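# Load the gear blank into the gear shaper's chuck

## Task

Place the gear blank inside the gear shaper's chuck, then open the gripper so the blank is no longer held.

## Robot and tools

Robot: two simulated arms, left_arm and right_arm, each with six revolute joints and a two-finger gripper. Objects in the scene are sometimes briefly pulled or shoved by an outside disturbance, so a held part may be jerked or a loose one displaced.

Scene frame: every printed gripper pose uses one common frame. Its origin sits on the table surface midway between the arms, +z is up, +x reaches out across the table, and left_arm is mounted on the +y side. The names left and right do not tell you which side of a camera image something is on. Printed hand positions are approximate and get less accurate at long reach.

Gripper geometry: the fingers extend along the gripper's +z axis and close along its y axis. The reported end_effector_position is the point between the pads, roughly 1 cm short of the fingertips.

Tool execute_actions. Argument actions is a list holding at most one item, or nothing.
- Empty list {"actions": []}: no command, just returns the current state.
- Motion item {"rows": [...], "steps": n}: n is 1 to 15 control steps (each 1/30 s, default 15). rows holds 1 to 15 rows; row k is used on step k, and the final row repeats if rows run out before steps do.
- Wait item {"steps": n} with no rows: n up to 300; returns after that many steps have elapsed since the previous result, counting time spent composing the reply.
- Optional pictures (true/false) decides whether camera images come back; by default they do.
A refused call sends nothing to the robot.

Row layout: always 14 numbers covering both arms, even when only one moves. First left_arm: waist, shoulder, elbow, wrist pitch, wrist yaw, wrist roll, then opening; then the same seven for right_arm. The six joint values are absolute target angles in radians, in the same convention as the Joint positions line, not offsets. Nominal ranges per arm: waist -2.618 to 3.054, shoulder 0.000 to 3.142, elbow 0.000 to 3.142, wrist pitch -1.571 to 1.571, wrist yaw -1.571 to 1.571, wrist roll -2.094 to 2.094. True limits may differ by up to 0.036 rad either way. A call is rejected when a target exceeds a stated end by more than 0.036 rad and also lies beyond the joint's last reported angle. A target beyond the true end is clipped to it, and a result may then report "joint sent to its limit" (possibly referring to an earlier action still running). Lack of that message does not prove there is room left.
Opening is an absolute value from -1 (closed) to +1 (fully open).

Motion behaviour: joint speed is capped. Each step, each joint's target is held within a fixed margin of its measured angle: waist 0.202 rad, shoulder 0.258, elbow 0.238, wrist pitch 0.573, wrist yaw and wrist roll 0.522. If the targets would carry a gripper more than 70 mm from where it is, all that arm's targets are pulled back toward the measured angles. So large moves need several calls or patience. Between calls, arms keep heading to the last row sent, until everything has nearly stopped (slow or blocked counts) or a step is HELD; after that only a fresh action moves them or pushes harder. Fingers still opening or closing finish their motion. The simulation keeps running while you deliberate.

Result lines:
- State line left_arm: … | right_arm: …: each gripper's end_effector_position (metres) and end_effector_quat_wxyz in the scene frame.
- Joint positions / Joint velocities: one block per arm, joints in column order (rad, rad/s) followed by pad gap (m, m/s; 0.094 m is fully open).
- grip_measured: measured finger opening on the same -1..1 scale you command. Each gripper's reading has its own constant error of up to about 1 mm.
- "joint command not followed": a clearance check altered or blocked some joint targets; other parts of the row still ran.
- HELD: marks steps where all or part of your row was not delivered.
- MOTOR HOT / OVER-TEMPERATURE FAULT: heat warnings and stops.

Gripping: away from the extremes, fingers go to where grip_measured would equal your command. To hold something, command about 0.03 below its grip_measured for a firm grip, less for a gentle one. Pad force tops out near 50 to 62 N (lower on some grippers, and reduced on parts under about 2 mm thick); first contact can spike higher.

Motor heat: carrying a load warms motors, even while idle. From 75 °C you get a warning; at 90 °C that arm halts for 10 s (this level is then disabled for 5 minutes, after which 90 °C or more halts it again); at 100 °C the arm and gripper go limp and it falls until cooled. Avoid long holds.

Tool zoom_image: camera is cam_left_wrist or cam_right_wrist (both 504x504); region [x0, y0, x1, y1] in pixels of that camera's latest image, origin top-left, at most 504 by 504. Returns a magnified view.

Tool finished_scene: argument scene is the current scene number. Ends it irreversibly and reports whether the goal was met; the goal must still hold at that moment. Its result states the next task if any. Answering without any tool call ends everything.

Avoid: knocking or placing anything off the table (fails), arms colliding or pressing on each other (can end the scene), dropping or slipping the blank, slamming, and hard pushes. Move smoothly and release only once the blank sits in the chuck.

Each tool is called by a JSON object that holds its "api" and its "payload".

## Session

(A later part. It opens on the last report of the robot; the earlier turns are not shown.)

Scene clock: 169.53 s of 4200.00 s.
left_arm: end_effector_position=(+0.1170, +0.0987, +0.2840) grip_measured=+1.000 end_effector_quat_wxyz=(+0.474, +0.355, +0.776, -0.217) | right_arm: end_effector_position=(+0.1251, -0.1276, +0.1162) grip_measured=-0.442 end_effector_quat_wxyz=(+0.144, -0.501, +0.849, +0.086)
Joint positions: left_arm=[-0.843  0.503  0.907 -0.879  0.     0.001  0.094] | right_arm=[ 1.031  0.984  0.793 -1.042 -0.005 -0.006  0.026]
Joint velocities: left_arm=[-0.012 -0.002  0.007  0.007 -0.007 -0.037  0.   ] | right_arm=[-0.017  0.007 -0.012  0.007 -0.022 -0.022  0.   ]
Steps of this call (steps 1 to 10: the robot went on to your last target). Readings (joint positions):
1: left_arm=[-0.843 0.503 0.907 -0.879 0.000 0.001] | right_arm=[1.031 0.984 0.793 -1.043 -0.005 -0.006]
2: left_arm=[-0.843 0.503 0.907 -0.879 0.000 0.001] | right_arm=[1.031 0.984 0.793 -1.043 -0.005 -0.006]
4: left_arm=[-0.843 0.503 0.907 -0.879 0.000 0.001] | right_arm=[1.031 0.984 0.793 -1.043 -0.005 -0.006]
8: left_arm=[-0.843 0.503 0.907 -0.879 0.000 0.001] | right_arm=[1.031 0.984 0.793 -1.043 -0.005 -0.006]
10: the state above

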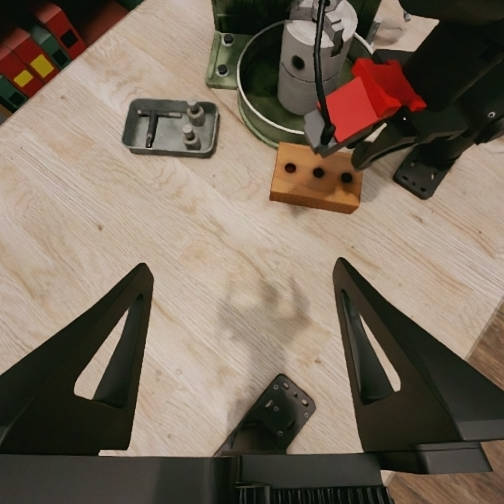

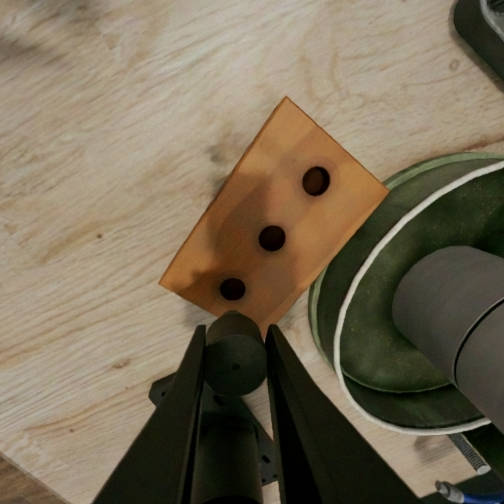

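Ramp down.

{"api": "execute_actions", "payload": {"actions": [{"rows":[[-0.85,0.5,0.9,-0.9,0,0,1,1.03,0.96,0.78,-0.995,0,0,-0.49],[-0.85,0.5,0.9,-0.9,0,0,1,1.03,0.96,0.77,-0.985,0,0,-0.49],[-0.85,0.5,0.9,-0.9,0,0,1,1.03,0.96,0.76,-0.975,0,0,-0.49],[-0.85,0.5,0.9,-0.9,0,0,1,1.03,0.96,0.75,-0.965,0,0,-0.49],[-0.85,0.5,0.9,-0.9,0,0,1,1.03,0.96,0.74,-0.955,0,0,-0.49],[-0.85,0.5,0.9,-0.9,0,0,1,1.03,0.96,0.73,-0.945,0,0,-0.49],[-0.85,0.5,0.9,-0.9,0,0,1,1.03,0.96,0.72,-0.935,0,0,-0.49],[-0.85,0.5,0.9,-0.9,0,0,1,1.03,0.96,0.71,-0.925,0,0,-0.49],[-0.85,0.5,0.9,-0.9,0,0,1,1.03,0.96,0.70,-0.915,0,0,-0.49],[-0.85,0.5,0.9,-0.9,0,0,1,1.03,0.96,0.69,-0.905,0,0,-0.49],[-0.85,0.5,0.9,-0.9,0,0,1,1.03,0.96,0.68,-0.895,0,0,-0.49],[-0.85,0.5,0.9,-0.9,0,0,1,1.03,0.96,0.67,-0.885,0,0,-0.49],[-0.85,0.5,0.9,-0.9,0,0,1,1.03,0.96,0.66,-0.878,0,0,-0.49],[-0.85,0.5,0.9,-0.9,0,0,1,1.03,0.96,0.65,-0.874,0,0,-0.49],[-0.85,0.5,0.9,-0.9,0,0,1,1.03,0.96,0.645,-0.872,0,0,-0.49]],"steps":15}], "pictures": false}}

{"api": "execute_actions", "payload": {"actions": [{"steps":10}]}}

Scene clock: 180.43 s of 4200.00 s.
left_arm: end_effector_position=(+0.1170, +0.0987, +0.2840) grip_measured=+1.000 end_effector_quat_wxyz=(+0.474, +0.355, +0.776, -0.217) | right_arm: end_effector_position=(+0.1265, -0.1253, +0.0881) grip_measured=-0.442 end_effector_quat_wxyz=(+0.150, -0.501, +0.848, +0.090)
Joint positions: left_arm=[-0.843  0.503  0.907 -0.879  0.     0.001  0.094] | right_arm=[ 1.031  0.981  0.674 -0.912 -0.005 -0.006  0.026]
Joint velocities: left_arm=[ 0.012  0.017  0.012 -0.022 -0.037 -0.037  0.   ] | right_arm=[ 0.012 -0.027 -0.183  0.256  0.007 -0.095  0.   ]
Steps of this call (steps 1 to 15: the robot went on to your last target; steps 16 to 90: nothing new was sent; then 7.40 s passed at rest; steps 91 to 105: all 15 steps of this action). Readings (joint positions):
91: left_arm=[-0.843 0.503 0.907 -0.879 0.000 0.001] | right_arm=[1.031 0.984 0.793 -1.041 -0.005 -0.006]
92: left_arm=[-0.843 0.503 0.907 -0.879 0.000 0.001] | right_arm=[1.031 0.984 0.790 -1.035 -0.005 -0.006]
94: left_arm=[-0.843 0.503 0.907 -0.879 0.000 0.001] | right_arm=[1.031 0.984 0.778 -1.016 -0.005 -0.006]
98: left_arm=[-0.843 0.503 0.907 -0.879 0.000 0.001] | right_arm=[1.031 0.984 0.735 -0.982 -0.005 -0.006]
105: the state above

Scene clock: 180.77 s of 4200.00 s.
left_arm: end_effector_position=(+0.1170, +0.0987, +0.2840) grip_measured=+1.000 end_effector_quat_wxyz=(+0.474, +0.355, +0.776, -0.217) | right_arm: end_effector_position=(+0.1284, -0.1219, +0.0874) grip_measured=-0.442 end_effector_quat_wxyz=(+0.159, -0.500, +0.846, +0.095)
Joint positions: left_arm=[-0.843  0.503  0.907 -0.879  0.     0.001  0.094] | right_arm=[ 1.031  0.979  0.664 -0.884 -0.004 -0.006  0.026]
Joint velocities: left_arm=[ 0.012 -0.012 -0.007  0.022  0.007  0.022  0.   ] | right_arm=[ 0.012 -0.017 -0.002  0.11  -0.051 -0.037 -0.001]
Steps of this call (steps 1 to 10: the robot went on to your last target). Readings (joint positions):
1: left_arm=[-0.843 0.503 0.907 -0.879 0.000 0.001] | right_arm=[1.031 0.980 0.671 -0.902 -0.005 -0.006]
2: left_arm=[-0.843 0.503 0.907 -0.879 0.000 0.001] | right_arm=[1.031 0.980 0.669 -0.897 -0.004 -0.006]
4: left_arm=[-0.843 0.503 0.907 -0.879 0.000 0.001] | right_arm=[1.031 0.979 0.666 -0.890 -0.004 -0.006]
8: left_arm=[-0.843 0.503 0.907 -0.879 0.000 0.001] | right_arm=[1.031 0.979 0.664 -0.885 -0.004 -0.006]
10: the state above

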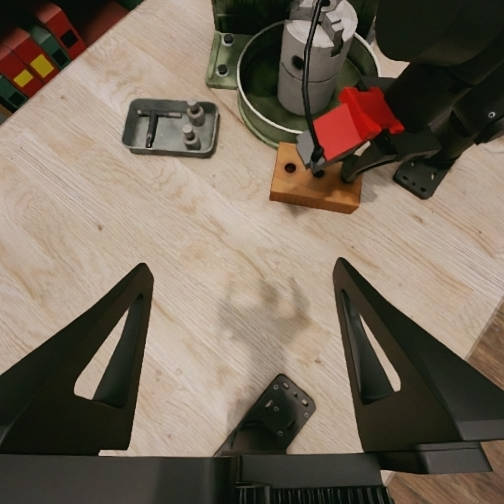

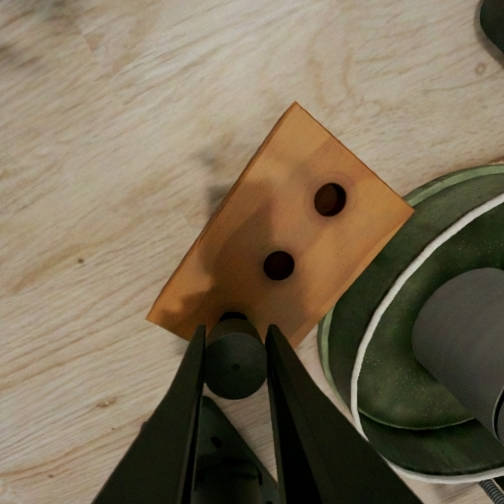

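{"api": "execute_actions", "payload": {"actions": [{"rows":[[-0.85,0.5,0.9,-0.9,0,0,1,1.03,0.96,0.655,-0.92,0,0,-0.49]],"steps":15}]}}

Scene clock: 183.70 s of 4200.00 s.
left_arm: end_effector_position=(+0.1170, +0.0987, +0.2840) grip_measured=+1.000 end_effector_quat_wxyz=(+0.474, +0.355, +0.776, -0.217) | right_arm: end_effector_position=(+0.1282, -0.1223, +0.0872) grip_measured=-0.442 end_effector_quat_wxyz=(+0.158, -0.500, +0.846, +0.094)
Joint positions: left_arm=[-0.843  0.503  0.907 -0.879  0.     0.001  0.094] | right_arm=[ 1.031  0.979  0.664 -0.886 -0.004 -0.006  0.026]
Joint velocities: left_arm=[-0.017  0.007  0.007 -0.007  0.081  0.081  0.   ] | right_arm=[-0.002 -0.007  0.002 -0.11   0.022 -0.051 -0.001]
Steps of this call (steps 1 to 30: the robot went on to your last target; steps 31 to 73: nothing new was sent; steps 74 to 88: all 15 steps of this action). Readings (joint positions):
74: left_arm=[-0.843 0.503 0.907 -0.879 0.000 0.001] | right_arm=[1.031 0.979 0.664 -0.885 -0.004 -0.006]
75: left_arm=[-0.843 0.503 0.907 -0.879 0.000 0.001] | right_arm=[1.031 0.979 0.664 -0.886 -0.004 -0.006]
77: left_arm=[-0.843 0.503 0.907 -0.879 0.000 0.001] | right_arm=[1.031 0.979 0.664 -0.886 -0.004 -0.006]
81: left_arm=[-0.843 0.503 0.907 -0.879 0.000 0.001] | right_arm=[1.031 0.979 0.664 -0.886 -0.004 -0.006]
88: the state above

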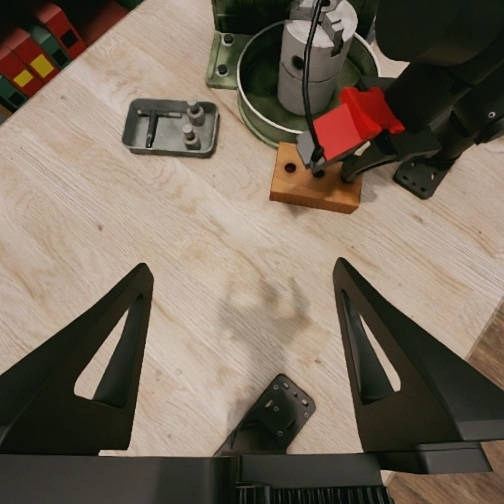

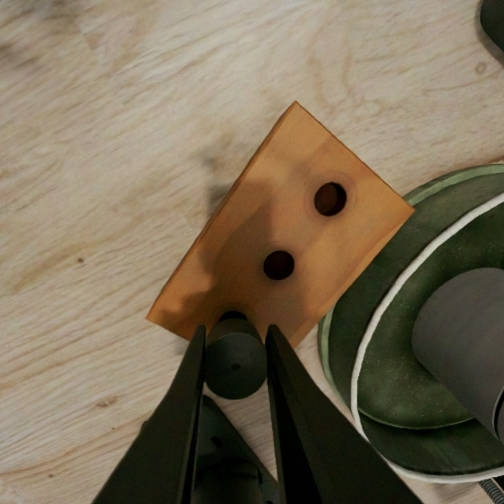

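{"api": "execute_actions", "payload": {"actions": [{"rows":[[-0.85,0.5,0.9,-0.9,0,0,1,1.03,0.96,0.68,-0.90,0,0,-0.35]],"steps":15}]}}

Scene clock: 187.23 s of 4200.00 s.
left_arm: end_effector_position=(+0.1170, +0.0987, +0.2840) grip_measured=+1.000 end_effector_quat_wxyz=(+0.474, +0.355, +0.776, -0.217) | right_arm: end_effector_position=(+0.1279, -0.1230, +0.0869) grip_measured=-0.352 end_effector_quat_wxyz=(+0.156, -0.500, +0.847, +0.093)
Joint positions: left_arm=[-0.843  0.503  0.907 -0.879  0.     0.001  0.094] | right_arm=[ 1.031  0.979  0.664 -0.889 -0.004 -0.006  0.03 ]
Joint velocities: left_arm=[-0.007  0.017 -0.007 -0.022  0.095 -0.022  0.   ] | right_arm=[ 0.002 -0.012 -0.012 -0.007  0.022  0.037 -0.001]
Steps of this call (steps 1 to 15: the robot went on to your last target; steps 16 to 90: nothing new was sent; then 0.03 s passed at rest; steps 91 to 105: all 15 steps of this action). Readings (joint positions):
91: left_arm=[-0.843 0.503 0.907 -0.879 0.000 0.001] | right_arm=[1.031 0.979 0.664 -0.885 -0.004 -0.006]
92: left_arm=[-0.843 0.503 0.907 -0.879 0.000 0.001] | right_arm=[1.031 0.979 0.664 -0.885 -0.004 -0.006]
94: left_arm=[-0.843 0.503 0.907 -0.879 0.000 0.001] | right_arm=[1.031 0.979 0.664 -0.888 -0.004 -0.006]
98: left_arm=[-0.843 0.503 0.907 -0.879 0.000 0.001] | right_arm=[1.031 0.979 0.664 -0.889 -0.004 -0.006]
105: the state above

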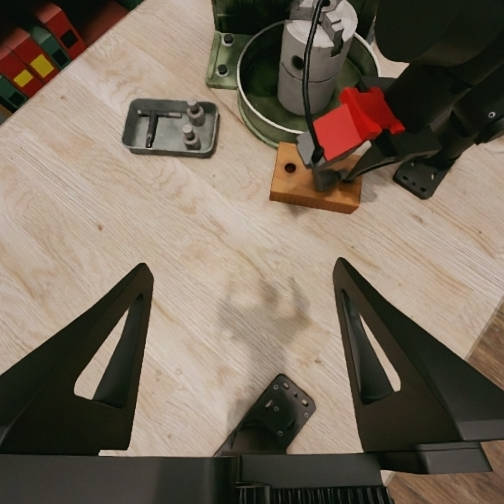

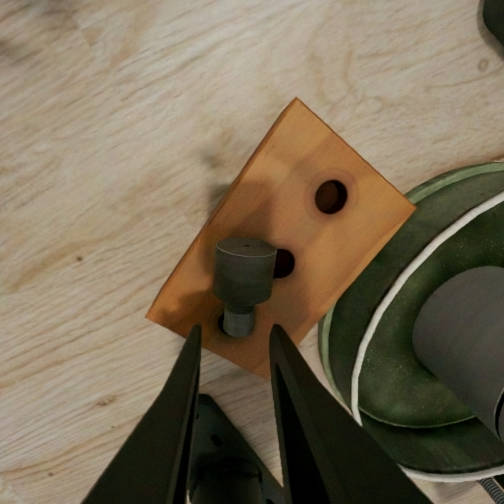

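{"api": "execute_actions", "payload": {"actions": [{"rows":[[-0.85,0.5,0.9,-0.9,0,0,1,1.03,0.98,0.9,-1.15,0,0,0.2]],"steps":10}], "pictures": false}}

{"api": "execute_actions", "payload": {"actions": [{"rows":[[-0.85,0.5,0.9,-0.9,0,0,1,1.0,1.58,1.25,-1.41,0,0,0.2]],"steps":15}], "pictures": false}}

{"api": "execute_actions", "payload": {"actions": [{"steps":15}]}}

Scene clock: 206.00 s of 4200.00 s.
left_arm: end_effector_position=(+0.1170, +0.0987, +0.2840) grip_measured=+1.000 end_effector_quat_wxyz=(+0.474, +0.355, +0.776, -0.217) | right_arm: end_effector_position=(+0.1292, -0.1209, +0.1444) grip_measured=+0.198 end_effector_quat_wxyz=(+0.160, -0.500, +0.846, +0.095)
Joint positions: left_arm=[-0.843  0.503  0.907 -0.879  0.     0.001  0.094] | right_arm=[ 1.031  0.992  0.896 -1.101 -0.004 -0.006  0.056]
Joint velocities: left_arm=[-0.002 -0.007 -0.002  0.022 -0.022 -0.037  0.   ] | right_arm=[-0.017 -0.012  0.012 -0.315  0.051 -0.051 -0.   ]
Steps of this call (steps 1 to 15: the robot went on to your last target; steps 16 to 190: nothing new was sent; then 12.10 s passed at rest; steps 191 to 200: all 10 steps of this action). Readings (joint positions):
191: left_arm=[-0.843 0.503 0.907 -0.879 0.000 0.001] | right_arm=[1.031 0.985 0.697 -0.940 -0.004 -0.006]
192: left_arm=[-0.843 0.503 0.907 -0.879 0.000 0.001] | right_arm=[1.031 0.991 0.751 -1.006 -0.004 -0.006]
194: left_arm=[-0.843 0.503 0.907 -0.879 0.000 0.001] | right_arm=[1.031 0.992 0.848 -1.049 -0.004 -0.006]
198: left_arm=[-0.843 0.503 0.907 -0.879 0.000 0.001] | right_arm=[1.031 0.992 0.896 -1.074 -0.004 -0.006]
200: the state above

Scene clock: 206.50 s of 4200.00 s.
left_arm: end_effector_position=(+0.1170, +0.0987, +0.2840) grip_measured=+1.000 end_effector_quat_wxyz=(+0.474, +0.355, +0.776, -0.217) | right_arm: end_effector_position=(+0.1435, -0.1062, +0.1077) grip_measured=+0.198 end_effector_quat_wxyz=(-0.076, -0.496, +0.864, -0.041)
Joint positions: left_arm=[-0.843  0.503  0.907 -0.879  0.     0.001  0.094] | right_arm=[ 1.009  1.6    1.24  -1.383 -0.004 -0.006  0.056]
Joint velocities: left_arm=[-0.007 -0.022  0.012  0.007 -0.095  0.051  0.   ] | right_arm=[ 0.002 -0.051 -0.022 -0.125 -0.037  0.022  0.   ]
Steps of this call (steps 1 to 15: all 15 steps of this action). Readings (joint positions):
1: left_arm=[-0.843 0.503 0.907 -0.879 0.000 0.001] | right_arm=[1.027 1.032 0.938 -1.171 -0.004 -0.006]
2: left_arm=[-0.843 0.503 0.907 -0.879 0.000 0.001] | right_arm=[1.020 1.111 1.017 -1.255 -0.004 -0.006]
4: left_arm=[-0.843 0.503 0.907 -0.879 0.000 0.001] | right_arm=[1.011 1.289 1.171 -1.317 -0.004 -0.006]
8: left_arm=[-0.843 0.503 0.907 -0.879 0.000 0.001] | right_arm=[1.009 1.561 1.252 -1.321 -0.004 -0.006]
15: the state above

Scene clock: 207.00 s of 4200.00 s.
left_arm: end_effector_position=(+0.1170, +0.0987, +0.2840) grip_measured=+1.000 end_effector_quat_wxyz=(+0.474, +0.355, +0.776, -0.217) | right_arm: end_effector_position=(+0.1414, -0.1098, +0.1088) grip_measured=+0.198 end_effector_quat_wxyz=(-0.082, -0.496, +0.863, -0.044)
Joint positions: left_arm=[-0.843  0.503  0.907 -0.879  0.     0.001  0.094] | right_arm=[ 1.009  1.599  1.24  -1.4   -0.004 -0.006  0.056]
Joint velocities: left_arm=[ 0.012  0.007 -0.007 -0.037  0.007 -0.022  0.   ] | right_arm=[ 0.012 -0.002 -0.002  0.022 -0.007  0.022  0.001]
Steps of this call (steps 1 to 15: the robot went on to your last target). Readings (joint positions):
1: left_arm=[-0.843 0.503 0.907 -0.879 0.000 0.001] | right_arm=[1.009 1.599 1.240 -1.387 -0.004 -0.006]
2: left_arm=[-0.843 0.503 0.907 -0.879 0.000 0.001] | right_arm=[1.009 1.599 1.240 -1.391 -0.004 -0.006]
4: left_arm=[-0.843 0.503 0.907 -0.879 0.000 0.001] | right_arm=[1.009 1.599 1.240 -1.395 -0.004 -0.006]
8: left_arm=[-0.843 0.503 0.907 -0.879 0.000 0.001] | right_arm=[1.009 1.599 1.240 -1.398 -0.004 -0.006]
15: the state above

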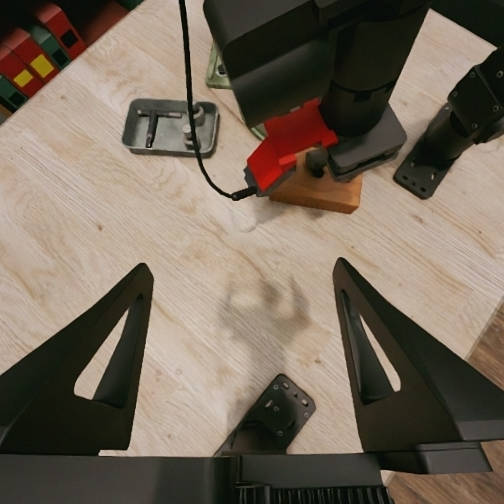

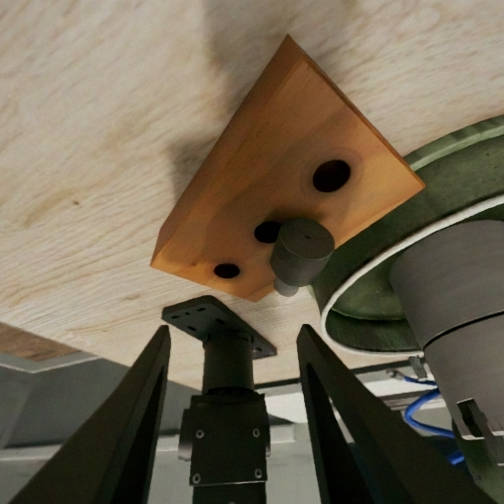

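{"api": "execute_actions", "payload": {"actions": [{"rows":[[-0.85,0.5,0.9,-0.9,0,0,1,0.87,1.58,1.20,-1.35,0,0,0.2]],"steps":15}]}}

Scene clock: 210.70 s of 4200.00 s.
left_arm: end_effector_position=(+0.1170, +0.0987, +0.2840) grip_measured=+1.000 end_effector_quat_wxyz=(+0.474, +0.355, +0.776, -0.217) | right_arm: end_effector_position=(+0.1700, -0.1287, +0.1019) grip_measured=+0.198 end_effector_quat_wxyz=(-0.081, -0.433, +0.897, -0.040)
Joint positions: left_arm=[-0.843  0.503  0.907 -0.879  0.     0.001  0.094] | right_arm=[ 0.865  1.598  1.213 -1.366  0.003 -0.005  0.056]
Joint velocities: left_arm=[ 0.022 -0.007 -0.012 -0.022  0.037  0.051  0.   ] | right_arm=[-0.002 -0.012  0.012  0.066 -0.022 -0.022  0.   ]
Steps of this call (steps 1 to 15: the robot went on to your last target; steps 16 to 90: nothing new was sent; then 0.20 s passed at rest; steps 91 to 105: all 15 steps of this action). Readings (joint positions):
91: left_arm=[-0.843 0.503 0.907 -0.879 0.000 0.001] | right_arm=[0.992 1.598 1.236 -1.395 -0.012 -0.006]
92: left_arm=[-0.843 0.503 0.907 -0.879 0.000 0.001] | right_arm=[0.958 1.598 1.230 -1.387 -0.015 -0.006]
94: left_arm=[-0.843 0.503 0.907 -0.879 0.000 0.001] | right_arm=[0.890 1.598 1.218 -1.376 -0.006 -0.005]
98: left_arm=[-0.843 0.503 0.907 -0.879 0.000 0.001] | right_arm=[0.865 1.598 1.213 -1.371 0.003 -0.005]
105: the state above

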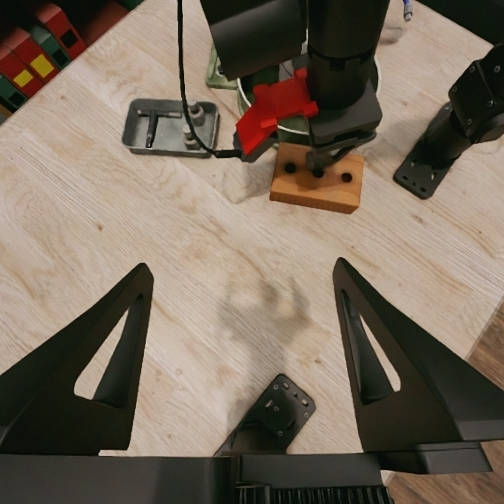

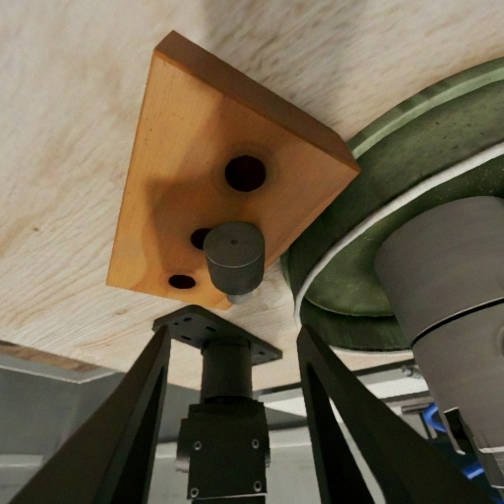

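Aligned. Descend 2 cm.

{"api": "execute_actions", "payload": {"actions": [{"rows":[[-0.85,0.5,0.9,-0.9,0,0,1,0.87,1.6,1.12,-1.265,0,0,0.0]],"steps":15}]}}

Scene clock: 213.50 s of 4200.00 s.
left_arm: end_effector_position=(+0.1170, +0.0987, +0.2840) grip_measured=+1.000 end_effector_quat_wxyz=(+0.474, +0.355, +0.776, -0.217) | right_arm: end_effector_position=(+0.1669, -0.1325, +0.0805) grip_measured=+0.002 end_effector_quat_wxyz=(-0.083, -0.433, +0.897, -0.041)
Joint positions: left_arm=[-0.843  0.503  0.907 -0.879  0.     0.001  0.094] | right_arm=[ 0.865  1.598  1.127 -1.284  0.003 -0.005  0.047]
Joint velocities: left_arm=[-0.027  0.007 -0.002 -0.037  0.022  0.007  0.   ] | right_arm=[-0.012 -0.002 -0.012  0.022 -0.022  0.037 -0.   ]
Steps of this call (steps 1 to 15: the robot went on to your last target; steps 16 to 69: nothing new was sent; steps 70 to 84: all 15 steps of this action). Readings (joint positions):
70: left_arm=[-0.843 0.503 0.907 -0.879 0.000 0.001] | right_arm=[0.865 1.596 1.200 -1.350 0.003 -0.005]
71: left_arm=[-0.843 0.503 0.907 -0.879 0.000 0.001] | right_arm=[0.865 1.595 1.181 -1.331 0.003 -0.005]
73: left_arm=[-0.843 0.503 0.907 -0.879 0.000 0.001] | right_arm=[0.865 1.597 1.143 -1.312 0.003 -0.005]
77: left_arm=[-0.843 0.503 0.907 -0.879 0.000 0.001] | right_arm=[0.865 1.598 1.127 -1.300 0.003 -0.005]
84: the state above

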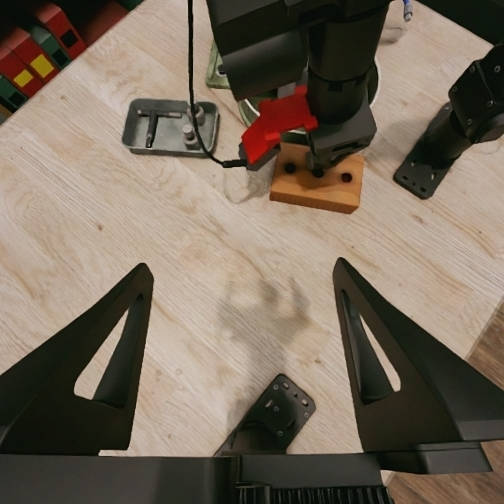

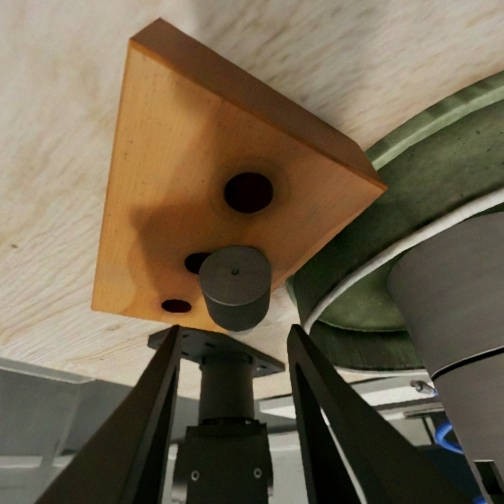

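{"api": "execute_actions", "payload": {"actions": [{"rows":[[-0.85,0.5,0.9,-0.9,0,0,1,0.87,1.675,1.195,-1.238,0,0,0.0]],"steps":15}]}}

Scene clock: 221.40 s of 4200.00 s.
left_arm: end_effector_position=(+0.1170, +0.0987, +0.2840) grip_measured=+1.000 end_effector_quat_wxyz=(+0.474, +0.355, +0.776, -0.217) | right_arm: end_effector_position=(+0.1781, -0.1185, +0.0721) grip_measured=+0.002 end_effector_quat_wxyz=(-0.081, -0.433, +0.897, -0.040)
Joint positions: left_arm=[-0.843  0.503  0.907 -0.879  0.     0.001  0.094] | right_arm=[ 0.865  1.671  1.17  -1.252  0.003 -0.005  0.047]
Joint velocities: left_arm=[-0.002 -0.017 -0.002  0.037  0.007  0.007  0.   ] | right_arm=[ 0.012 -0.002  0.002  0.022  0.022 -0.051 -0.001]
Steps of this call (steps 1 to 15: the robot went on to your last target; steps 16 to 90: nothing new was sent; then 4.40 s passed at rest; steps 91 to 105: all 15 steps of this action). Readings (joint positions):
91: left_arm=[-0.843 0.503 0.907 -0.879 0.000 0.001] | right_arm=[0.865 1.607 1.135 -1.285 0.003 -0.005]
92: left_arm=[-0.843 0.503 0.907 -0.879 0.000 0.001] | right_arm=[0.865 1.624 1.150 -1.284 0.003 -0.005]
94: left_arm=[-0.843 0.503 0.907 -0.879 0.000 0.001] | right_arm=[0.865 1.655 1.168 -1.265 0.003 -0.005]
98: left_arm=[-0.843 0.503 0.907 -0.879 0.000 0.001] | right_arm=[0.865 1.671 1.170 -1.252 0.003 -0.005]
105: the state above

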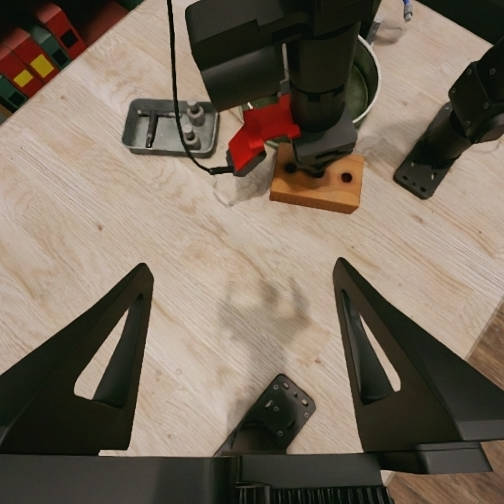

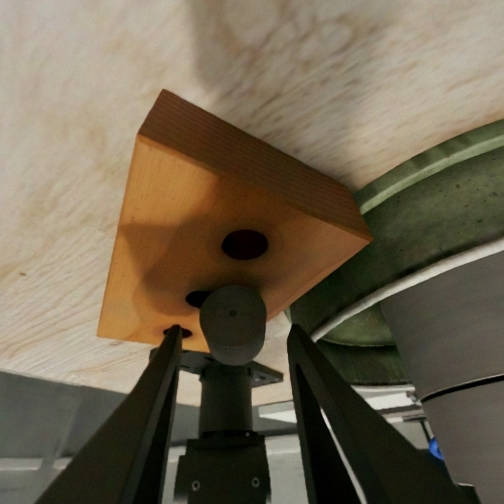

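{"api": "execute_actions", "payload": {"actions": [{"rows":[[-0.85,0.5,0.9,-0.9,0,0,1,0.87,1.685,1.135,-1.195,0,0,0.0]],"steps":15}]}}

Scene clock: 225.20 s of 4200.00 s.
left_arm: end_effector_position=(+0.1170, +0.0987, +0.2840) grip_measured=+1.000 end_effector_quat_wxyz=(+0.474, +0.355, +0.776, -0.217) | right_arm: end_effector_position=(+0.1797, -0.1165, +0.0647) grip_measured=+0.002 end_effector_quat_wxyz=(-0.076, -0.434, +0.897, -0.037)
Joint positions: left_arm=[-0.843  0.503  0.907 -0.879  0.     0.001  0.094] | right_arm=[ 0.865  1.676  1.148 -1.212  0.003 -0.005  0.047]
Joint velocities: left_arm=[-0.012 -0.017 -0.012 -0.037 -0.022 -0.022  0.   ] | right_arm=[ 0.012  0.007 -0.017  0.037 -0.022  0.007 -0.001]
Steps of this call (steps 1 to 15: the robot went on to your last target; steps 16 to 90: nothing new was sent; then 0.30 s passed at rest; steps 91 to 105: all 15 steps of this action). Readings (joint positions):
91: left_arm=[-0.843 0.503 0.907 -0.879 0.000 0.001] | right_arm=[0.865 1.671 1.167 -1.246 0.003 -0.005]
92: left_arm=[-0.843 0.503 0.907 -0.879 0.000 0.001] | right_arm=[0.865 1.671 1.162 -1.238 0.003 -0.005]
94: left_arm=[-0.843 0.503 0.907 -0.879 0.000 0.001] | right_arm=[0.865 1.673 1.153 -1.228 0.003 -0.005]
98: left_arm=[-0.843 0.503 0.907 -0.879 0.000 0.001] | right_arm=[0.865 1.676 1.148 -1.219 0.003 -0.005]
105: the state above

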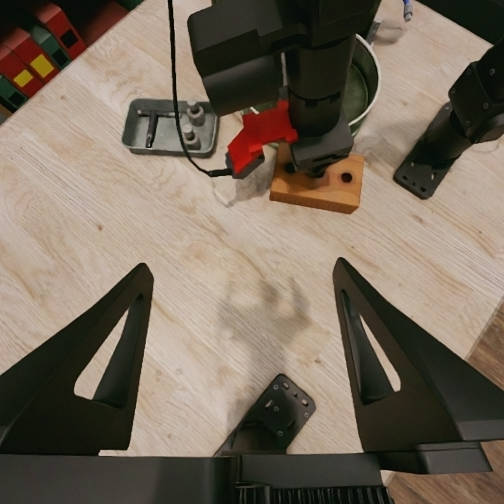

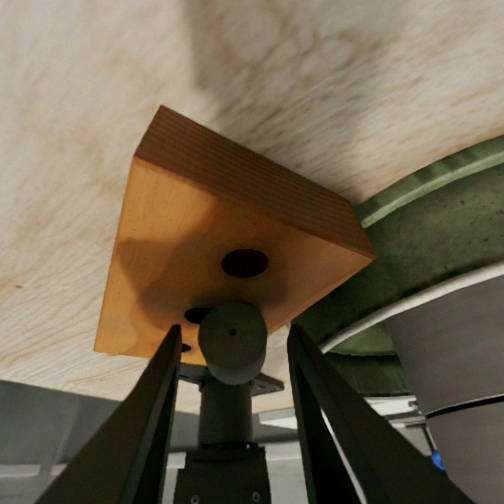

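{"api": "execute_actions", "payload": {"actions": [{"rows":[[-0.85,0.5,0.9,-0.9,0,0,1,0.87,1.685,1.145,-1.195,0,0,-0.52]],"steps":12}], "pictures": false}}

{"api": "execute_actions", "payload": {"actions": [{"rows":[[-0.85,0.5,0.9,-0.6,0,0,1,0.87,1.66,1.17,-1.2,0,0,-0.52],[-0.85,0.5,0.9,-0.6,0,0,1,0.87,1.63,1.19,-1.2,0,0,-0.52],[-0.85,0.5,0.9,-0.6,0,0,1,0.87,1.59,1.21,-1.2,0,0,-0.52],[-0.85,0.5,0.9,-0.6,0,0,1,0.87,1.55,1.22,-1.2,0,0,-0.52],[-0.85,0.5,0.9,-0.6,0,0,1,0.87,1.50,1.22,-1.2,0,0,-0.52],[-0.85,0.5,0.9,-0.6,0,0,1,0.87,1.45,1.22,-1.2,0,0,-0.52],[-0.85,0.5,0.9,-0.6,0,0,1,0.87,1.40,1.2,-1.18,0,0,-0.52],[-0.85,0.5,0.9,-0.6,0,0,1,0.87,1.35,1.18,-1.16,0,0,-0.52],[-0.85,0.5,0.9,-0.6,0,0,1,0.87,1.30,1.16,-1.14,0,0,-0.52],[-0.85,0.5,0.9,-0.6,0,0,1,0.87,1.25,1.13,-1.12,0,0,-0.52],[-0.85,0.5,0.9,-0.6,0,0,1,0.87,1.20,1.10,-1.10,0,0,-0.52],[-0.85,0.5,0.9,-0.6,0,0,1,0.87,1.15,1.07,-1.07,0,0,-0.52],[-0.85,0.5,0.9,-0.6,0,0,1,0.87,1.10,1.04,-1.04,0,0,-0.52],[-0.85,0.5,0.9,-0.6,0,0,1,0.87,1.05,1.01,-1.01,0,0,-0.52],[-0.85,0.5,0.9,-0.6,0,0,1,0.87,1.0,0.98,-0.98,0,0,-0.52]],"steps":15}], "pictures": false}}

{"api": "execute_actions", "payload": {"actions": [{"rows":[[-0.85,0.5,0.9,-0.6,0,0,1,0.87,0.94,0.94,-0.94,0,0,-0.52],[-0.85,0.5,0.9,-0.6,0,0,1,0.87,0.88,0.90,-0.90,0,0,-0.52],[-0.85,0.5,0.9,-0.6,0,0,1,0.87,0.82,0.86,-0.86,0,0,-0.52],[-0.85,0.5,0.9,-0.6,0,0,1,0.87,0.76,0.82,-0.82,0,0,-0.52],[-0.85,0.5,0.9,-0.6,0,0,1,0.87,0.70,0.78,-0.78,0,0,-0.52],[-0.85,0.5,0.9,-0.6,0,0,1,0.87,0.64,0.74,-0.74,0,0,-0.52],[-0.85,0.5,0.9,-0.6,0,0,1,0.87,0.58,0.70,-0.70,0,0,-0.52],[-0.85,0.5,0.9,-0.6,0,0,1,0.87,0.52,0.66,-0.66,0,0,-0.52],[-0.85,0.5,0.9,-0.6,0,0,1,0.87,0.46,0.62,-0.62,0,0,-0.52],[-0.85,0.5,0.9,-0.6,0,0,1,0.87,0.40,0.58,-0.58,0,0,-0.52],[-0.85,0.5,0.9,-0.6,0,0,1,0.87,0.34,0.55,-0.54,0,0,-0.52],[-0.85,0.5,0.9,-0.6,0,0,1,0.87,0.28,0.52,-0.50,0,0,-0.52],[-0.85,0.5,0.9,-0.6,0,0,1,0.87,0.23,0.49,-0.47,0,0,-0.52],[-0.85,0.5,0.9,-0.6,0,0,1,0.87,0.18,0.46,-0.45,0,0,-0.52],[-0.85,0.5,0.9,-0.6,0,0,1,0.87,0.15,0.44,-0.44,0,0,-0.52]],"steps":15}], "pictures": false}}

{"api": "execute_actions", "payload": {"actions": [{"steps":20}]}}

Scene clock: 257.90 s of 4200.00 s.
left_arm: end_effector_position=(+0.1170, +0.0987, +0.2840) grip_measured=+1.000 end_effector_quat_wxyz=(+0.474, +0.355, +0.776, -0.217) | right_arm: end_effector_position=(+0.1799, -0.1161, +0.0646) grip_measured=-0.417 end_effector_quat_wxyz=(-0.075, -0.433, +0.897, -0.037)
Joint positions: left_arm=[-0.843  0.503  0.907 -0.879  0.     0.001  0.094] | right_arm=[ 0.865  1.676  1.148 -1.21   0.002 -0.005  0.027]
Joint velocities: left_arm=[ 0.012  0.007 -0.012  0.022  0.022  0.022  0.   ] | right_arm=[-0.022  0.007 -0.007 -0.022  0.066  0.081  0.001]
Steps of this call (steps 1 to 15: the robot went on to your last target; steps 16 to 90: nothing new was sent; then 29.30 s passed at rest; steps 91 to 102: all 12 steps of this action). Readings (joint positions):
91: left_arm=[-0.843 0.503 0.907 -0.879 0.000 0.001] | right_arm=[0.865 1.676 1.148 -1.211 0.003 -0.005]
92: left_arm=[-0.843 0.503 0.907 -0.879 0.000 0.001] | right_arm=[0.865 1.676 1.148 -1.210 0.002 -0.005]
94: left_arm=[-0.843 0.503 0.907 -0.879 0.000 0.001] | right_arm=[0.865 1.676 1.148 -1.210 0.002 -0.005]
98: left_arm=[-0.843 0.503 0.907 -0.879 0.000 0.001] | right_arm=[0.865 1.676 1.148 -1.210 0.002 -0.005]
102: the state above

Scene clock: 258.40 s of 4200.00 s.
left_arm: end_effector_position=(+0.1320, +0.0814, +0.3456) grip_measured=+1.000 end_effector_quat_wxyz=(+0.574, +0.323, +0.706, -0.262) | right_arm: end_effector_position=(+0.1846, -0.1102, +0.1820) grip_measured=-0.417 end_effector_quat_wxyz=(+0.209, -0.423, +0.876, +0.099)
Joint positions: left_arm=[-0.843  0.503  0.903 -0.607  0.     0.001  0.094] | right_arm=[ 0.865  1.086  1.053 -1.071  0.002 -0.005  0.027]
Joint velocities: left_arm=[-0.017 -0.007 -0.012  0.095 -0.022  0.095  0.   ] | right_arm=[ 0.002 -1.375 -0.974  0.549 -0.037  0.022  0.001]
Steps of this call (steps 1 to 15: all 15 steps of this action). Readings (joint positions):
1: left_arm=[-0.843 0.503 0.905 -0.852 0.000 0.001] | right_arm=[0.865 1.676 1.148 -1.210 0.002 -0.005]
2: left_arm=[-0.843 0.503 0.903 -0.807 0.000 0.001] | right_arm=[0.865 1.674 1.149 -1.210 0.002 -0.005]
4: left_arm=[-0.843 0.503 0.903 -0.726 0.000 0.001] | right_arm=[0.865 1.649 1.157 -1.209 0.002 -0.005]
8: left_arm=[-0.843 0.503 0.903 -0.643 0.000 0.001] | right_arm=[0.865 1.474 1.170 -1.188 0.002 -0.005]
15: the state above

Scene clock: 258.90 s of 4200.00 s.
left_arm: end_effector_position=(+0.1322, +0.0811, +0.3473) grip_measured=+1.000 end_effector_quat_wxyz=(+0.576, +0.322, +0.704, -0.263) | right_arm: end_effector_position=(+0.1615, -0.1390, +0.2120) grip_measured=-0.417 end_effector_quat_wxyz=(+0.515, -0.356, +0.740, +0.245)
Joint positions: left_arm=[-0.843  0.503  0.903 -0.6    0.     0.001  0.094] | right_arm=[ 0.865  0.234  0.485 -0.607  0.002 -0.005  0.027]
Joint velocities: left_arm=[-0.027  0.017 -0.017 -0.022 -0.022  0.022  0.   ] | right_arm=[-0.002 -1.316 -0.73   0.784  0.007 -0.022 -0.001]
Steps of this call (steps 1 to 15: all 15 steps of this action). Readings (joint positions):
1: left_arm=[-0.843 0.503 0.903 -0.605 0.000 0.001] | right_arm=[0.865 1.037 1.017 -1.050 0.002 -0.005]
2: left_arm=[-0.843 0.503 0.903 -0.603 0.000 0.001] | right_arm=[0.865 0.987 0.976 -1.025 0.002 -0.005]
4: left_arm=[-0.843 0.503 0.903 -0.602 0.000 0.001] | right_arm=[0.865 0.877 0.892 -0.972 0.002 -0.005]
8: left_arm=[-0.843 0.503 0.903 -0.600 0.000 0.001] | right_arm=[0.865 0.637 0.728 -0.848 0.002 -0.005]
15: the state above

Scene clock: 259.57 s of 4200.00 s.
left_arm: end_effector_position=(+0.1322, +0.0811, +0.3473) grip_measured=+1.000 end_effector_quat_wxyz=(+0.576, +0.322, +0.704, -0.263) | right_arm: end_effector_position=(+0.1638, -0.1362, +0.2347) grip_measured=-0.417 end_effector_quat_wxyz=(+0.567, -0.338, +0.702, +0.269)
Joint positions: left_arm=[-0.843  0.503  0.903 -0.6    0.     0.001  0.094] | right_arm=[ 0.865  0.17   0.445 -0.489  0.002 -0.005  0.027]
Joint velocities: left_arm=[-0.007  0.007 -0.002 -0.022  0.022  0.007  0.   ] | right_arm=[-0.007  0.002 -0.002  0.007  0.022 -0.022 -0.001]
Steps of this call (steps 1 to 20: the robot went on to your last target). Readings (joint positions):
1: left_arm=[-0.843 0.503 0.903 -0.600 0.000 0.001] | right_arm=[0.865 0.197 0.465 -0.585 0.002 -0.005]
2: left_arm=[-0.843 0.503 0.903 -0.600 0.000 0.001] | right_arm=[0.865 0.178 0.454 -0.568 0.002 -0.005]
4: left_arm=[-0.843 0.503 0.903 -0.600 0.000 0.001] | right_arm=[0.865 0.170 0.447 -0.541 0.002 -0.005]
8: left_arm=[-0.843 0.503 0.903 -0.600 0.000 0.001] | right_arm=[0.865 0.170 0.445 -0.508 0.002 -0.005]
20: the state above

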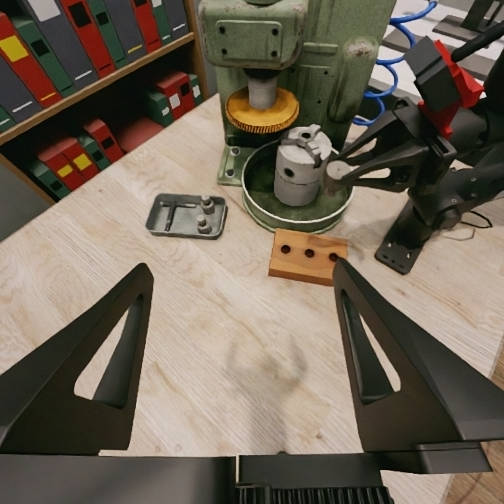

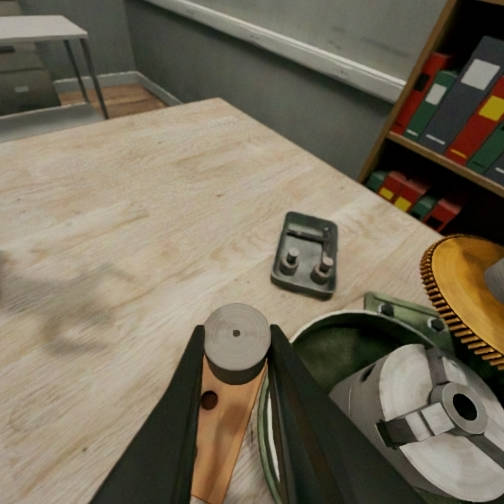

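{"api": "execute_actions", "payload": {"actions": [{"rows":[[-0.85,0.5,0.9,-0.6,0,0,1,0.82,0.15,0.44,-0.395,0,0,-0.52],[-0.85,0.5,0.9,-0.6,0,0,1,0.77,0.15,0.44,-0.395,0,0,-0.52],[-0.85,0.5,0.9,-0.6,0,0,1,0.72,0.15,0.44,-0.395,0,0,-0.52],[-0.85,0.5,0.9,-0.6,0,0,1,0.67,0.15,0.44,-0.395,0,0,-0.52],[-0.85,0.5,0.9,-0.6,0,0,1,0.62,0.15,0.44,-0.395,0,0,-0.52],[-0.85,0.5,0.9,-0.6,0,0,1,0.57,0.15,0.44,-0.395,0,0,-0.52],[-0.85,0.5,0.9,-0.6,0,0,1,0.52,0.15,0.44,-0.395,0,0,-0.52],[-0.85,0.5,0.9,-0.6,0,0,1,0.47,0.15,0.44,-0.395,0,0,-0.52],[-0.85,0.5,0.9,-0.6,0,0,1,0.42,0.15,0.44,-0.395,0,0,-0.52],[-0.85,0.5,0.9,-0.6,0,0,1,0.37,0.15,0.44,-0.395,0,0,-0.52],[-0.85,0.5,0.9,-0.6,0,0,1,0.32,0.15,0.44,-0.395,0,0,-0.52],[-0.85,0.5,0.9,-0.6,0,0,1,0.27,0.15,0.44,-0.395,0,0,-0.52],[-0.85,0.5,0.9,-0.6,0,0,1,0.23,0.15,0.44,-0.395,0,0,-0.52],[-0.85,0.5,0.9,-0.6,0,0,1,0.20,0.15,0.44,-0.395,0,0,-0.52],[-0.85,0.5,0.9,-0.6,0,0,1,0.18,0.15,0.44,-0.395,0,0,-0.52]],"steps":15}], "pictures": false}}

{"api": "execute_actions", "payload": {"actions": [{"steps":12}]}}

Scene clock: 272.10 s of 4200.00 s.
left_arm: end_effector_position=(+0.1322, +0.0811, +0.3473) grip_measured=+1.000 end_effector_quat_wxyz=(+0.576, +0.322, +0.704, -0.263) | right_arm: end_effector_position=(+0.2420, -0.2518, +0.2457) grip_measured=-0.417 end_effector_quat_wxyz=(+0.640, -0.100, +0.758, +0.081)
Joint positions: left_arm=[-0.843  0.503  0.903 -0.6    0.     0.001  0.094] | right_arm=[ 0.23   0.17   0.445 -0.444  0.002 -0.005  0.027]
Joint velocities: left_arm=[ 0.002  0.012 -0.012 -0.007  0.007  0.022  0.   ] | right_arm=[-0.921  0.012 -0.002  0.037  0.095 -0.022  0.   ]
Steps of this call (steps 1 to 15: the robot went on to your last target; steps 16 to 90: nothing new was sent; then 9.03 s passed at rest; steps 91 to 105: all 15 steps of this action). Readings (joint positions):
91: left_arm=[-0.843 0.503 0.903 -0.600 0.000 0.001] | right_arm=[0.859 0.170 0.445 -0.485 -0.001 -0.005]
92: left_arm=[-0.843 0.503 0.903 -0.600 0.000 0.001] | right_arm=[0.838 0.170 0.445 -0.479 -0.005 -0.005]
94: left_arm=[-0.843 0.503 0.903 -0.600 0.000 0.001] | right_arm=[0.757 0.170 0.445 -0.465 -0.008 -0.005]
98: left_arm=[-0.843 0.503 0.903 -0.600 0.000 0.001] | right_arm=[0.556 0.170 0.445 -0.450 -0.005 -0.005]
105: the state above

Scene clock: 272.50 s of 4200.00 s.
left_arm: end_effector_position=(+0.1322, +0.0811, +0.3473) grip_measured=+1.000 end_effector_quat_wxyz=(+0.576, +0.322, +0.704, -0.263) | right_arm: end_effector_position=(+0.2444, -0.2616, +0.2457) grip_measured=-0.417 end_effector_quat_wxyz=(+0.641, -0.083, +0.760, +0.066)
Joint positions: left_arm=[-0.843  0.503  0.903 -0.6    0.     0.001  0.094] | right_arm=[ 0.188  0.17   0.445 -0.444  0.006 -0.005  0.027]
Joint velocities: left_arm=[-0.012 -0.007 -0.012 -0.066 -0.037  0.022  0.   ] | right_arm=[-0.012  0.002 -0.017 -0.007  0.022 -0.066 -0.   ]
Steps of this call (steps 1 to 12: the robot went on to your last target). Readings (joint positions):
1: left_arm=[-0.843 0.503 0.903 -0.600 0.000 0.001] | right_arm=[0.206 0.170 0.445 -0.444 0.004 -0.005]
2: left_arm=[-0.843 0.503 0.903 -0.600 0.000 0.001] | right_arm=[0.194 0.170 0.445 -0.444 0.006 -0.005]
4: left_arm=[-0.843 0.503 0.903 -0.600 0.000 0.001] | right_arm=[0.188 0.170 0.445 -0.444 0.006 -0.005]
8: left_arm=[-0.843 0.503 0.903 -0.600 0.000 0.001] | right_arm=[0.188 0.170 0.445 -0.444 0.006 -0.005]
12: the state above

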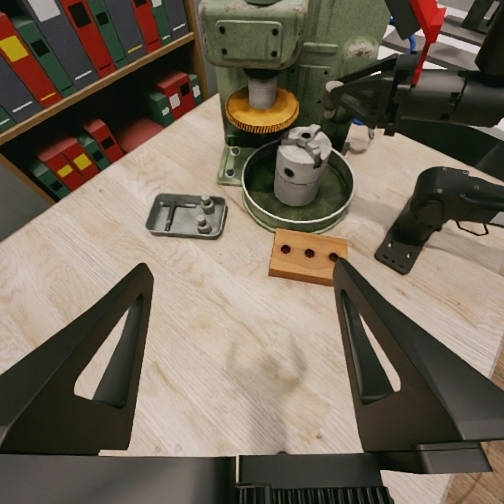

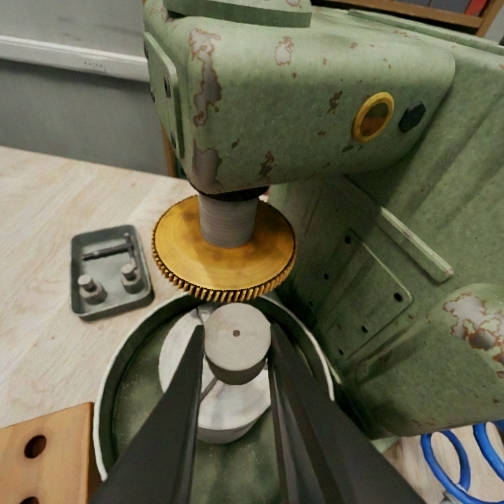

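{"api": "execute_actions", "payload": {"actions": [{"rows":[[-1.0,1.0,0.305,0.8,0,0,1,0.18,0.22,0.415,-0.32,0,0,-0.52],[-1.0,1.0,0.305,0.8,0,0,1,0.18,0.22,0.415,-0.32,0,0,-0.52],[-1.0,1.0,0.305,0.8,0,0,1,0.18,0.22,0.415,-0.32,0,0,-0.52],[-1.0,1.0,0.305,0.8,0,0,1,0.18,0.26,0.39,-0.25,0,0,-0.52],[-1.0,1.0,0.305,0.8,0,0,1,0.18,0.26,0.39,-0.25,0,0,-0.52],[-1.0,1.0,0.305,0.8,0,0,1,0.18,0.30,0.365,-0.18,0,0,-0.52],[-1.0,1.0,0.305,0.8,0,0,1,0.18,0.30,0.365,-0.18,0,0,-0.52],[-1.0,1.0,0.305,0.8,0,0,1,0.18,0.30,0.365,-0.125,0,0,-0.52],[-1.0,1.0,0.305,0.8,0,0,1,0.18,0.34,0.34,-0.125,0,0,-0.52]],"steps":15}], "pictures": false}}

{"api": "execute_actions", "payload": {"actions": [{"steps":25}]}}

Scene clock: 286.67 s of 4200.00 s.
left_arm: end_effector_position=(+0.1656, -0.0355, +0.1824) grip_measured=+1.000 end_effector_quat_wxyz=(+0.571, +0.365, +0.665, -0.312) | right_arm: end_effector_position=(+0.2783, -0.2542, +0.2133) grip_measured=-0.417 end_effector_quat_wxyz=(+0.625, -0.084, +0.774, +0.064)
Joint positions: left_arm=[-0.993  1.024  0.271  0.6   -0.004  0.001  0.094] | right_arm=[ 0.188  0.338  0.336 -0.211  0.006 -0.005  0.027]
Joint velocities: left_arm=[-0.007  0.002  0.144  1.414 -0.007  0.022  0.   ] | right_arm=[ 0.022  0.002 -0.002  0.183 -0.051  0.037 -0.   ]
Steps of this call (steps 1 to 30: the robot went on to your last target; steps 31 to 90: nothing new was sent; then 10.67 s passed at rest; steps 91 to 105: all 15 steps of this action). Readings (joint positions):
91: left_arm=[-0.861 0.515 0.882 -0.544 -0.006 0.001] | right_arm=[0.188 0.175 0.441 -0.432 0.006 -0.005]
92: left_arm=[-0.896 0.546 0.851 -0.449 -0.006 0.001] | right_arm=[0.188 0.188 0.436 -0.414 0.006 -0.005]
94: left_arm=[-0.947 0.651 0.769 -0.255 -0.006 0.001] | right_arm=[0.188 0.214 0.422 -0.382 0.006 -0.005]
98: left_arm=[-0.988 0.934 0.524 0.198 -0.005 0.001] | right_arm=[0.188 0.285 0.376 -0.290 0.006 -0.005]
105: the state above

Scene clock: 287.50 s of 4200.00 s.
left_arm: end_effector_position=(+0.1679, -0.0392, +0.2395) grip_measured=+1.000 end_effector_quat_wxyz=(+0.639, +0.329, +0.600, -0.350) | right_arm: end_effector_position=(+0.2800, -0.2538, +0.2222) grip_measured=-0.417 end_effector_quat_wxyz=(+0.639, -0.083, +0.762, +0.066)
Joint positions: left_arm=[-0.993  1.024  0.287  0.8   -0.004  0.001  0.094] | right_arm=[ 0.188  0.338  0.336 -0.174  0.006 -0.005  0.027]
Joint velocities: left_arm=[-0.012  0.017  0.007 -0.007 -0.081 -0.051  0.   ] | right_arm=[-0.012  0.007  0.007 -0.051  0.007  0.007  0.   ]
Steps of this call (steps 1 to 25: the robot went on to your last target). Readings (joint positions):
1: left_arm=[-0.993 1.024 0.276 0.644 -0.004 0.001] | right_arm=[0.188 0.338 0.336 -0.203 0.006 -0.005]
2: left_arm=[-0.993 1.024 0.281 0.680 -0.004 0.001] | right_arm=[0.188 0.338 0.336 -0.196 0.006 -0.005]
4: left_arm=[-0.993 1.024 0.286 0.734 -0.004 0.001] | right_arm=[0.188 0.338 0.336 -0.186 0.006 -0.005]
8: left_arm=[-0.993 1.024 0.287 0.779 -0.004 0.001] | right_arm=[0.188 0.338 0.336 -0.178 0.006 -0.005]
25: the state above

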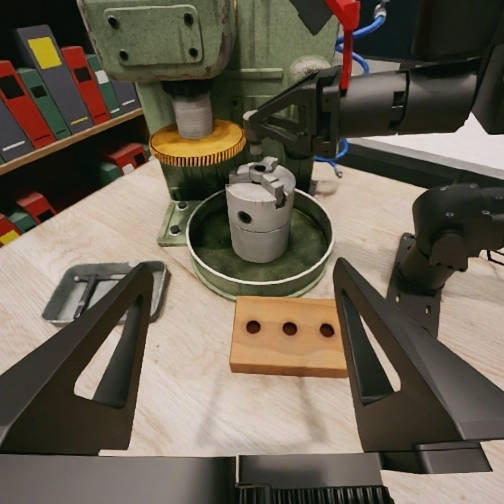

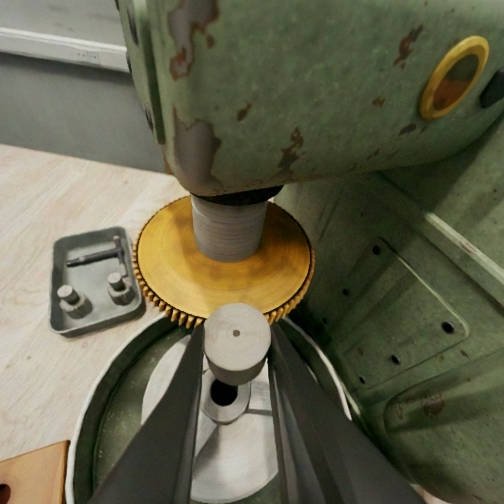

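{"api": "zoom_image", "payload": {"camera": "cam_left_wrist", "region": [180, 80, 340, 240]}}

Region (180, 80, 340, 240) of cam_left_wrist's 504x504 image, scaled by 3.150, with more detail than that image has.

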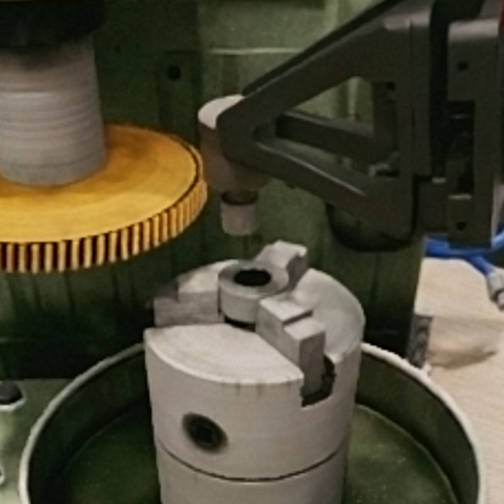

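{"api": "execute_actions", "payload": {"actions": [{"rows":[[-1.0,1.0,0.305,0.8,0,0,1,0.222,0.25,0.28,-0.092,0,0,-0.52],[-1.0,1.0,0.305,0.8,0,0,1,0.222,0.25,0.28,-0.092,0,0,-0.52],[-1.0,1.0,0.305,0.8,0,0,1,0.222,0.25,0.28,-0.092,0,0,-0.52],[-1.0,1.0,0.305,0.8,0,0,1,0.222,0.25,0.28,-0.092,0,0,-0.52],[-1.0,1.0,0.305,0.8,0,0,1,0.222,0.16,0.22,-0.092,0,0,-0.52]],"steps":15}], "pictures": false}}

{"api": "execute_actions", "payload": {"actions": [{"steps":12}]}}

{"api": "zoom_image", "payload": {"camera": "cam_left_wrist", "region": [180, 80, 340, 240]}}

Scene clock: 308.17 s of 4200.00 s.
left_arm: end_effector_position=(+0.1679, -0.0392, +0.2396) grip_measured=+1.000 end_effector_quat_wxyz=(+0.640, +0.329, +0.600, -0.350) | right_arm: end_effector_position=(+0.2685, -0.2496, +0.2092) grip_measured=-0.417 end_effector_quat_wxyz=(+0.664, -0.090, +0.738, +0.077)
Joint positions: left_arm=[-0.993  1.024  0.287  0.801 -0.004  0.001  0.094] | right_arm=[ 0.213  0.186  0.22  -0.14   0.005 -0.005  0.027]
Joint velocities: left_arm=[ 0.002  0.012 -0.002  0.066  0.037 -0.037  0.   ] | right_arm=[-0.017  0.007 -0.017 -0.037 -0.007  0.022  0.001]
Steps of this call (steps 1 to 15: the robot went on to your last target; steps 16 to 90: nothing new was sent; then 17.17 s passed at rest; steps 91 to 105: all 15 steps of this action). Readings (joint positions):
91: left_arm=[-0.993 1.024 0.287 0.801 -0.004 0.001] | right_arm=[0.192 0.328 0.327 -0.164 0.008 -0.005]
92: left_arm=[-0.993 1.024 0.287 0.801 -0.004 0.001] | right_arm=[0.200 0.307 0.312 -0.155 0.008 -0.005]
94: left_arm=[-0.993 1.024 0.287 0.801 -0.004 0.001] | right_arm=[0.211 0.280 0.290 -0.151 0.005 -0.005]
98: left_arm=[-0.993 1.024 0.287 0.801 -0.004 0.001] | right_arm=[0.213 0.191 0.228 -0.142 0.005 -0.005]
105: the state above

Scene clock: 308.57 s of 4200.00 s.
left_arm: end_effector_position=(+0.1679, -0.0392, +0.2396) grip_measured=+1.000 end_effector_quat_wxyz=(+0.640, +0.329, +0.600, -0.350) | right_arm: end_effector_position=(+0.2685, -0.2496, +0.2092) grip_measured=-0.417 end_effector_quat_wxyz=(+0.664, -0.090, +0.738, +0.077)
Joint positions: left_arm=[-0.993  1.024  0.287  0.801 -0.004  0.001  0.094] | right_arm=[ 0.213  0.186  0.22  -0.14   0.005 -0.005  0.027]
Joint velocities: left_arm=[ 0.012 -0.002 -0.007  0.007  0.022  0.007  0.   ] | right_arm=[-0.002 -0.002 -0.012 -0.095 -0.007  0.051  0.001]
Steps of this call (steps 1 to 12: the robot went on to your last target). Readings (joint positions):
1: left_arm=[-0.993 1.024 0.287 0.801 -0.004 0.001] | right_arm=[0.213 0.186 0.220 -0.140 0.005 -0.005]
2: left_arm=[-0.993 1.024 0.287 0.801 -0.004 0.001] | right_arm=[0.213 0.186 0.220 -0.140 0.005 -0.005]
4: left_arm=[-0.993 1.024 0.287 0.801 -0.004 0.001] | right_arm=[0.213 0.186 0.220 -0.140 0.005 -0.005]
8: left_arm=[-0.993 1.024 0.287 0.801 -0.004 0.001] | right_arm=[0.213 0.186 0.220 -0.140 0.005 -0.005]
12: the state above

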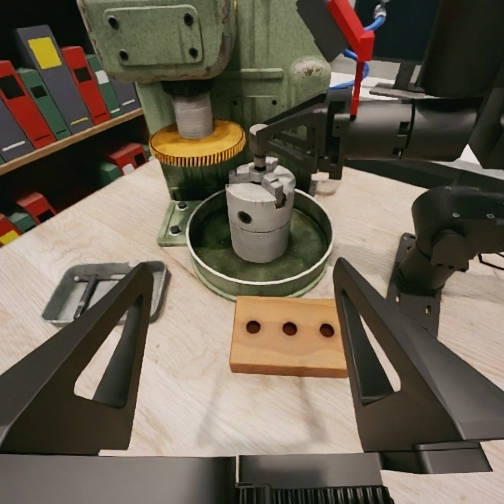

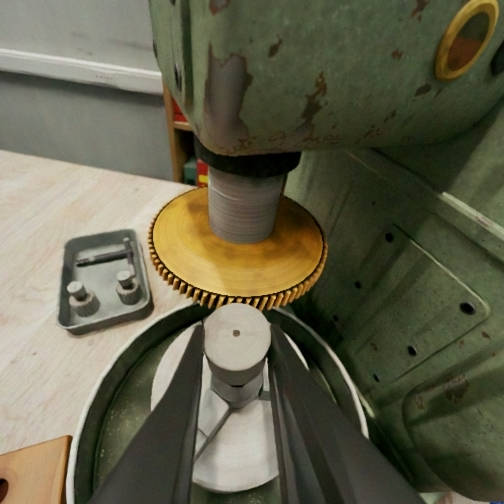

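Region (180, 80, 340, 240) of cam_left_wrist's 504x504 image, scaled by 3.150, with more detail than that image has.

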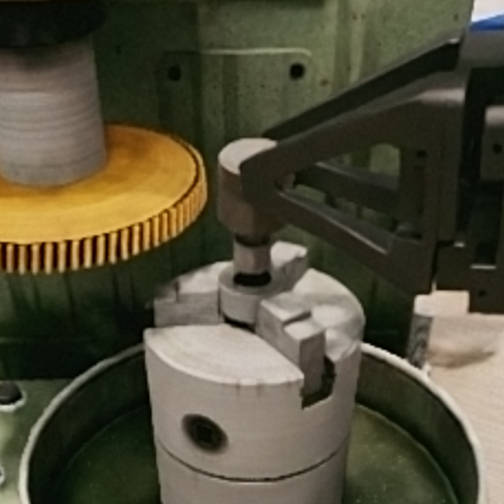

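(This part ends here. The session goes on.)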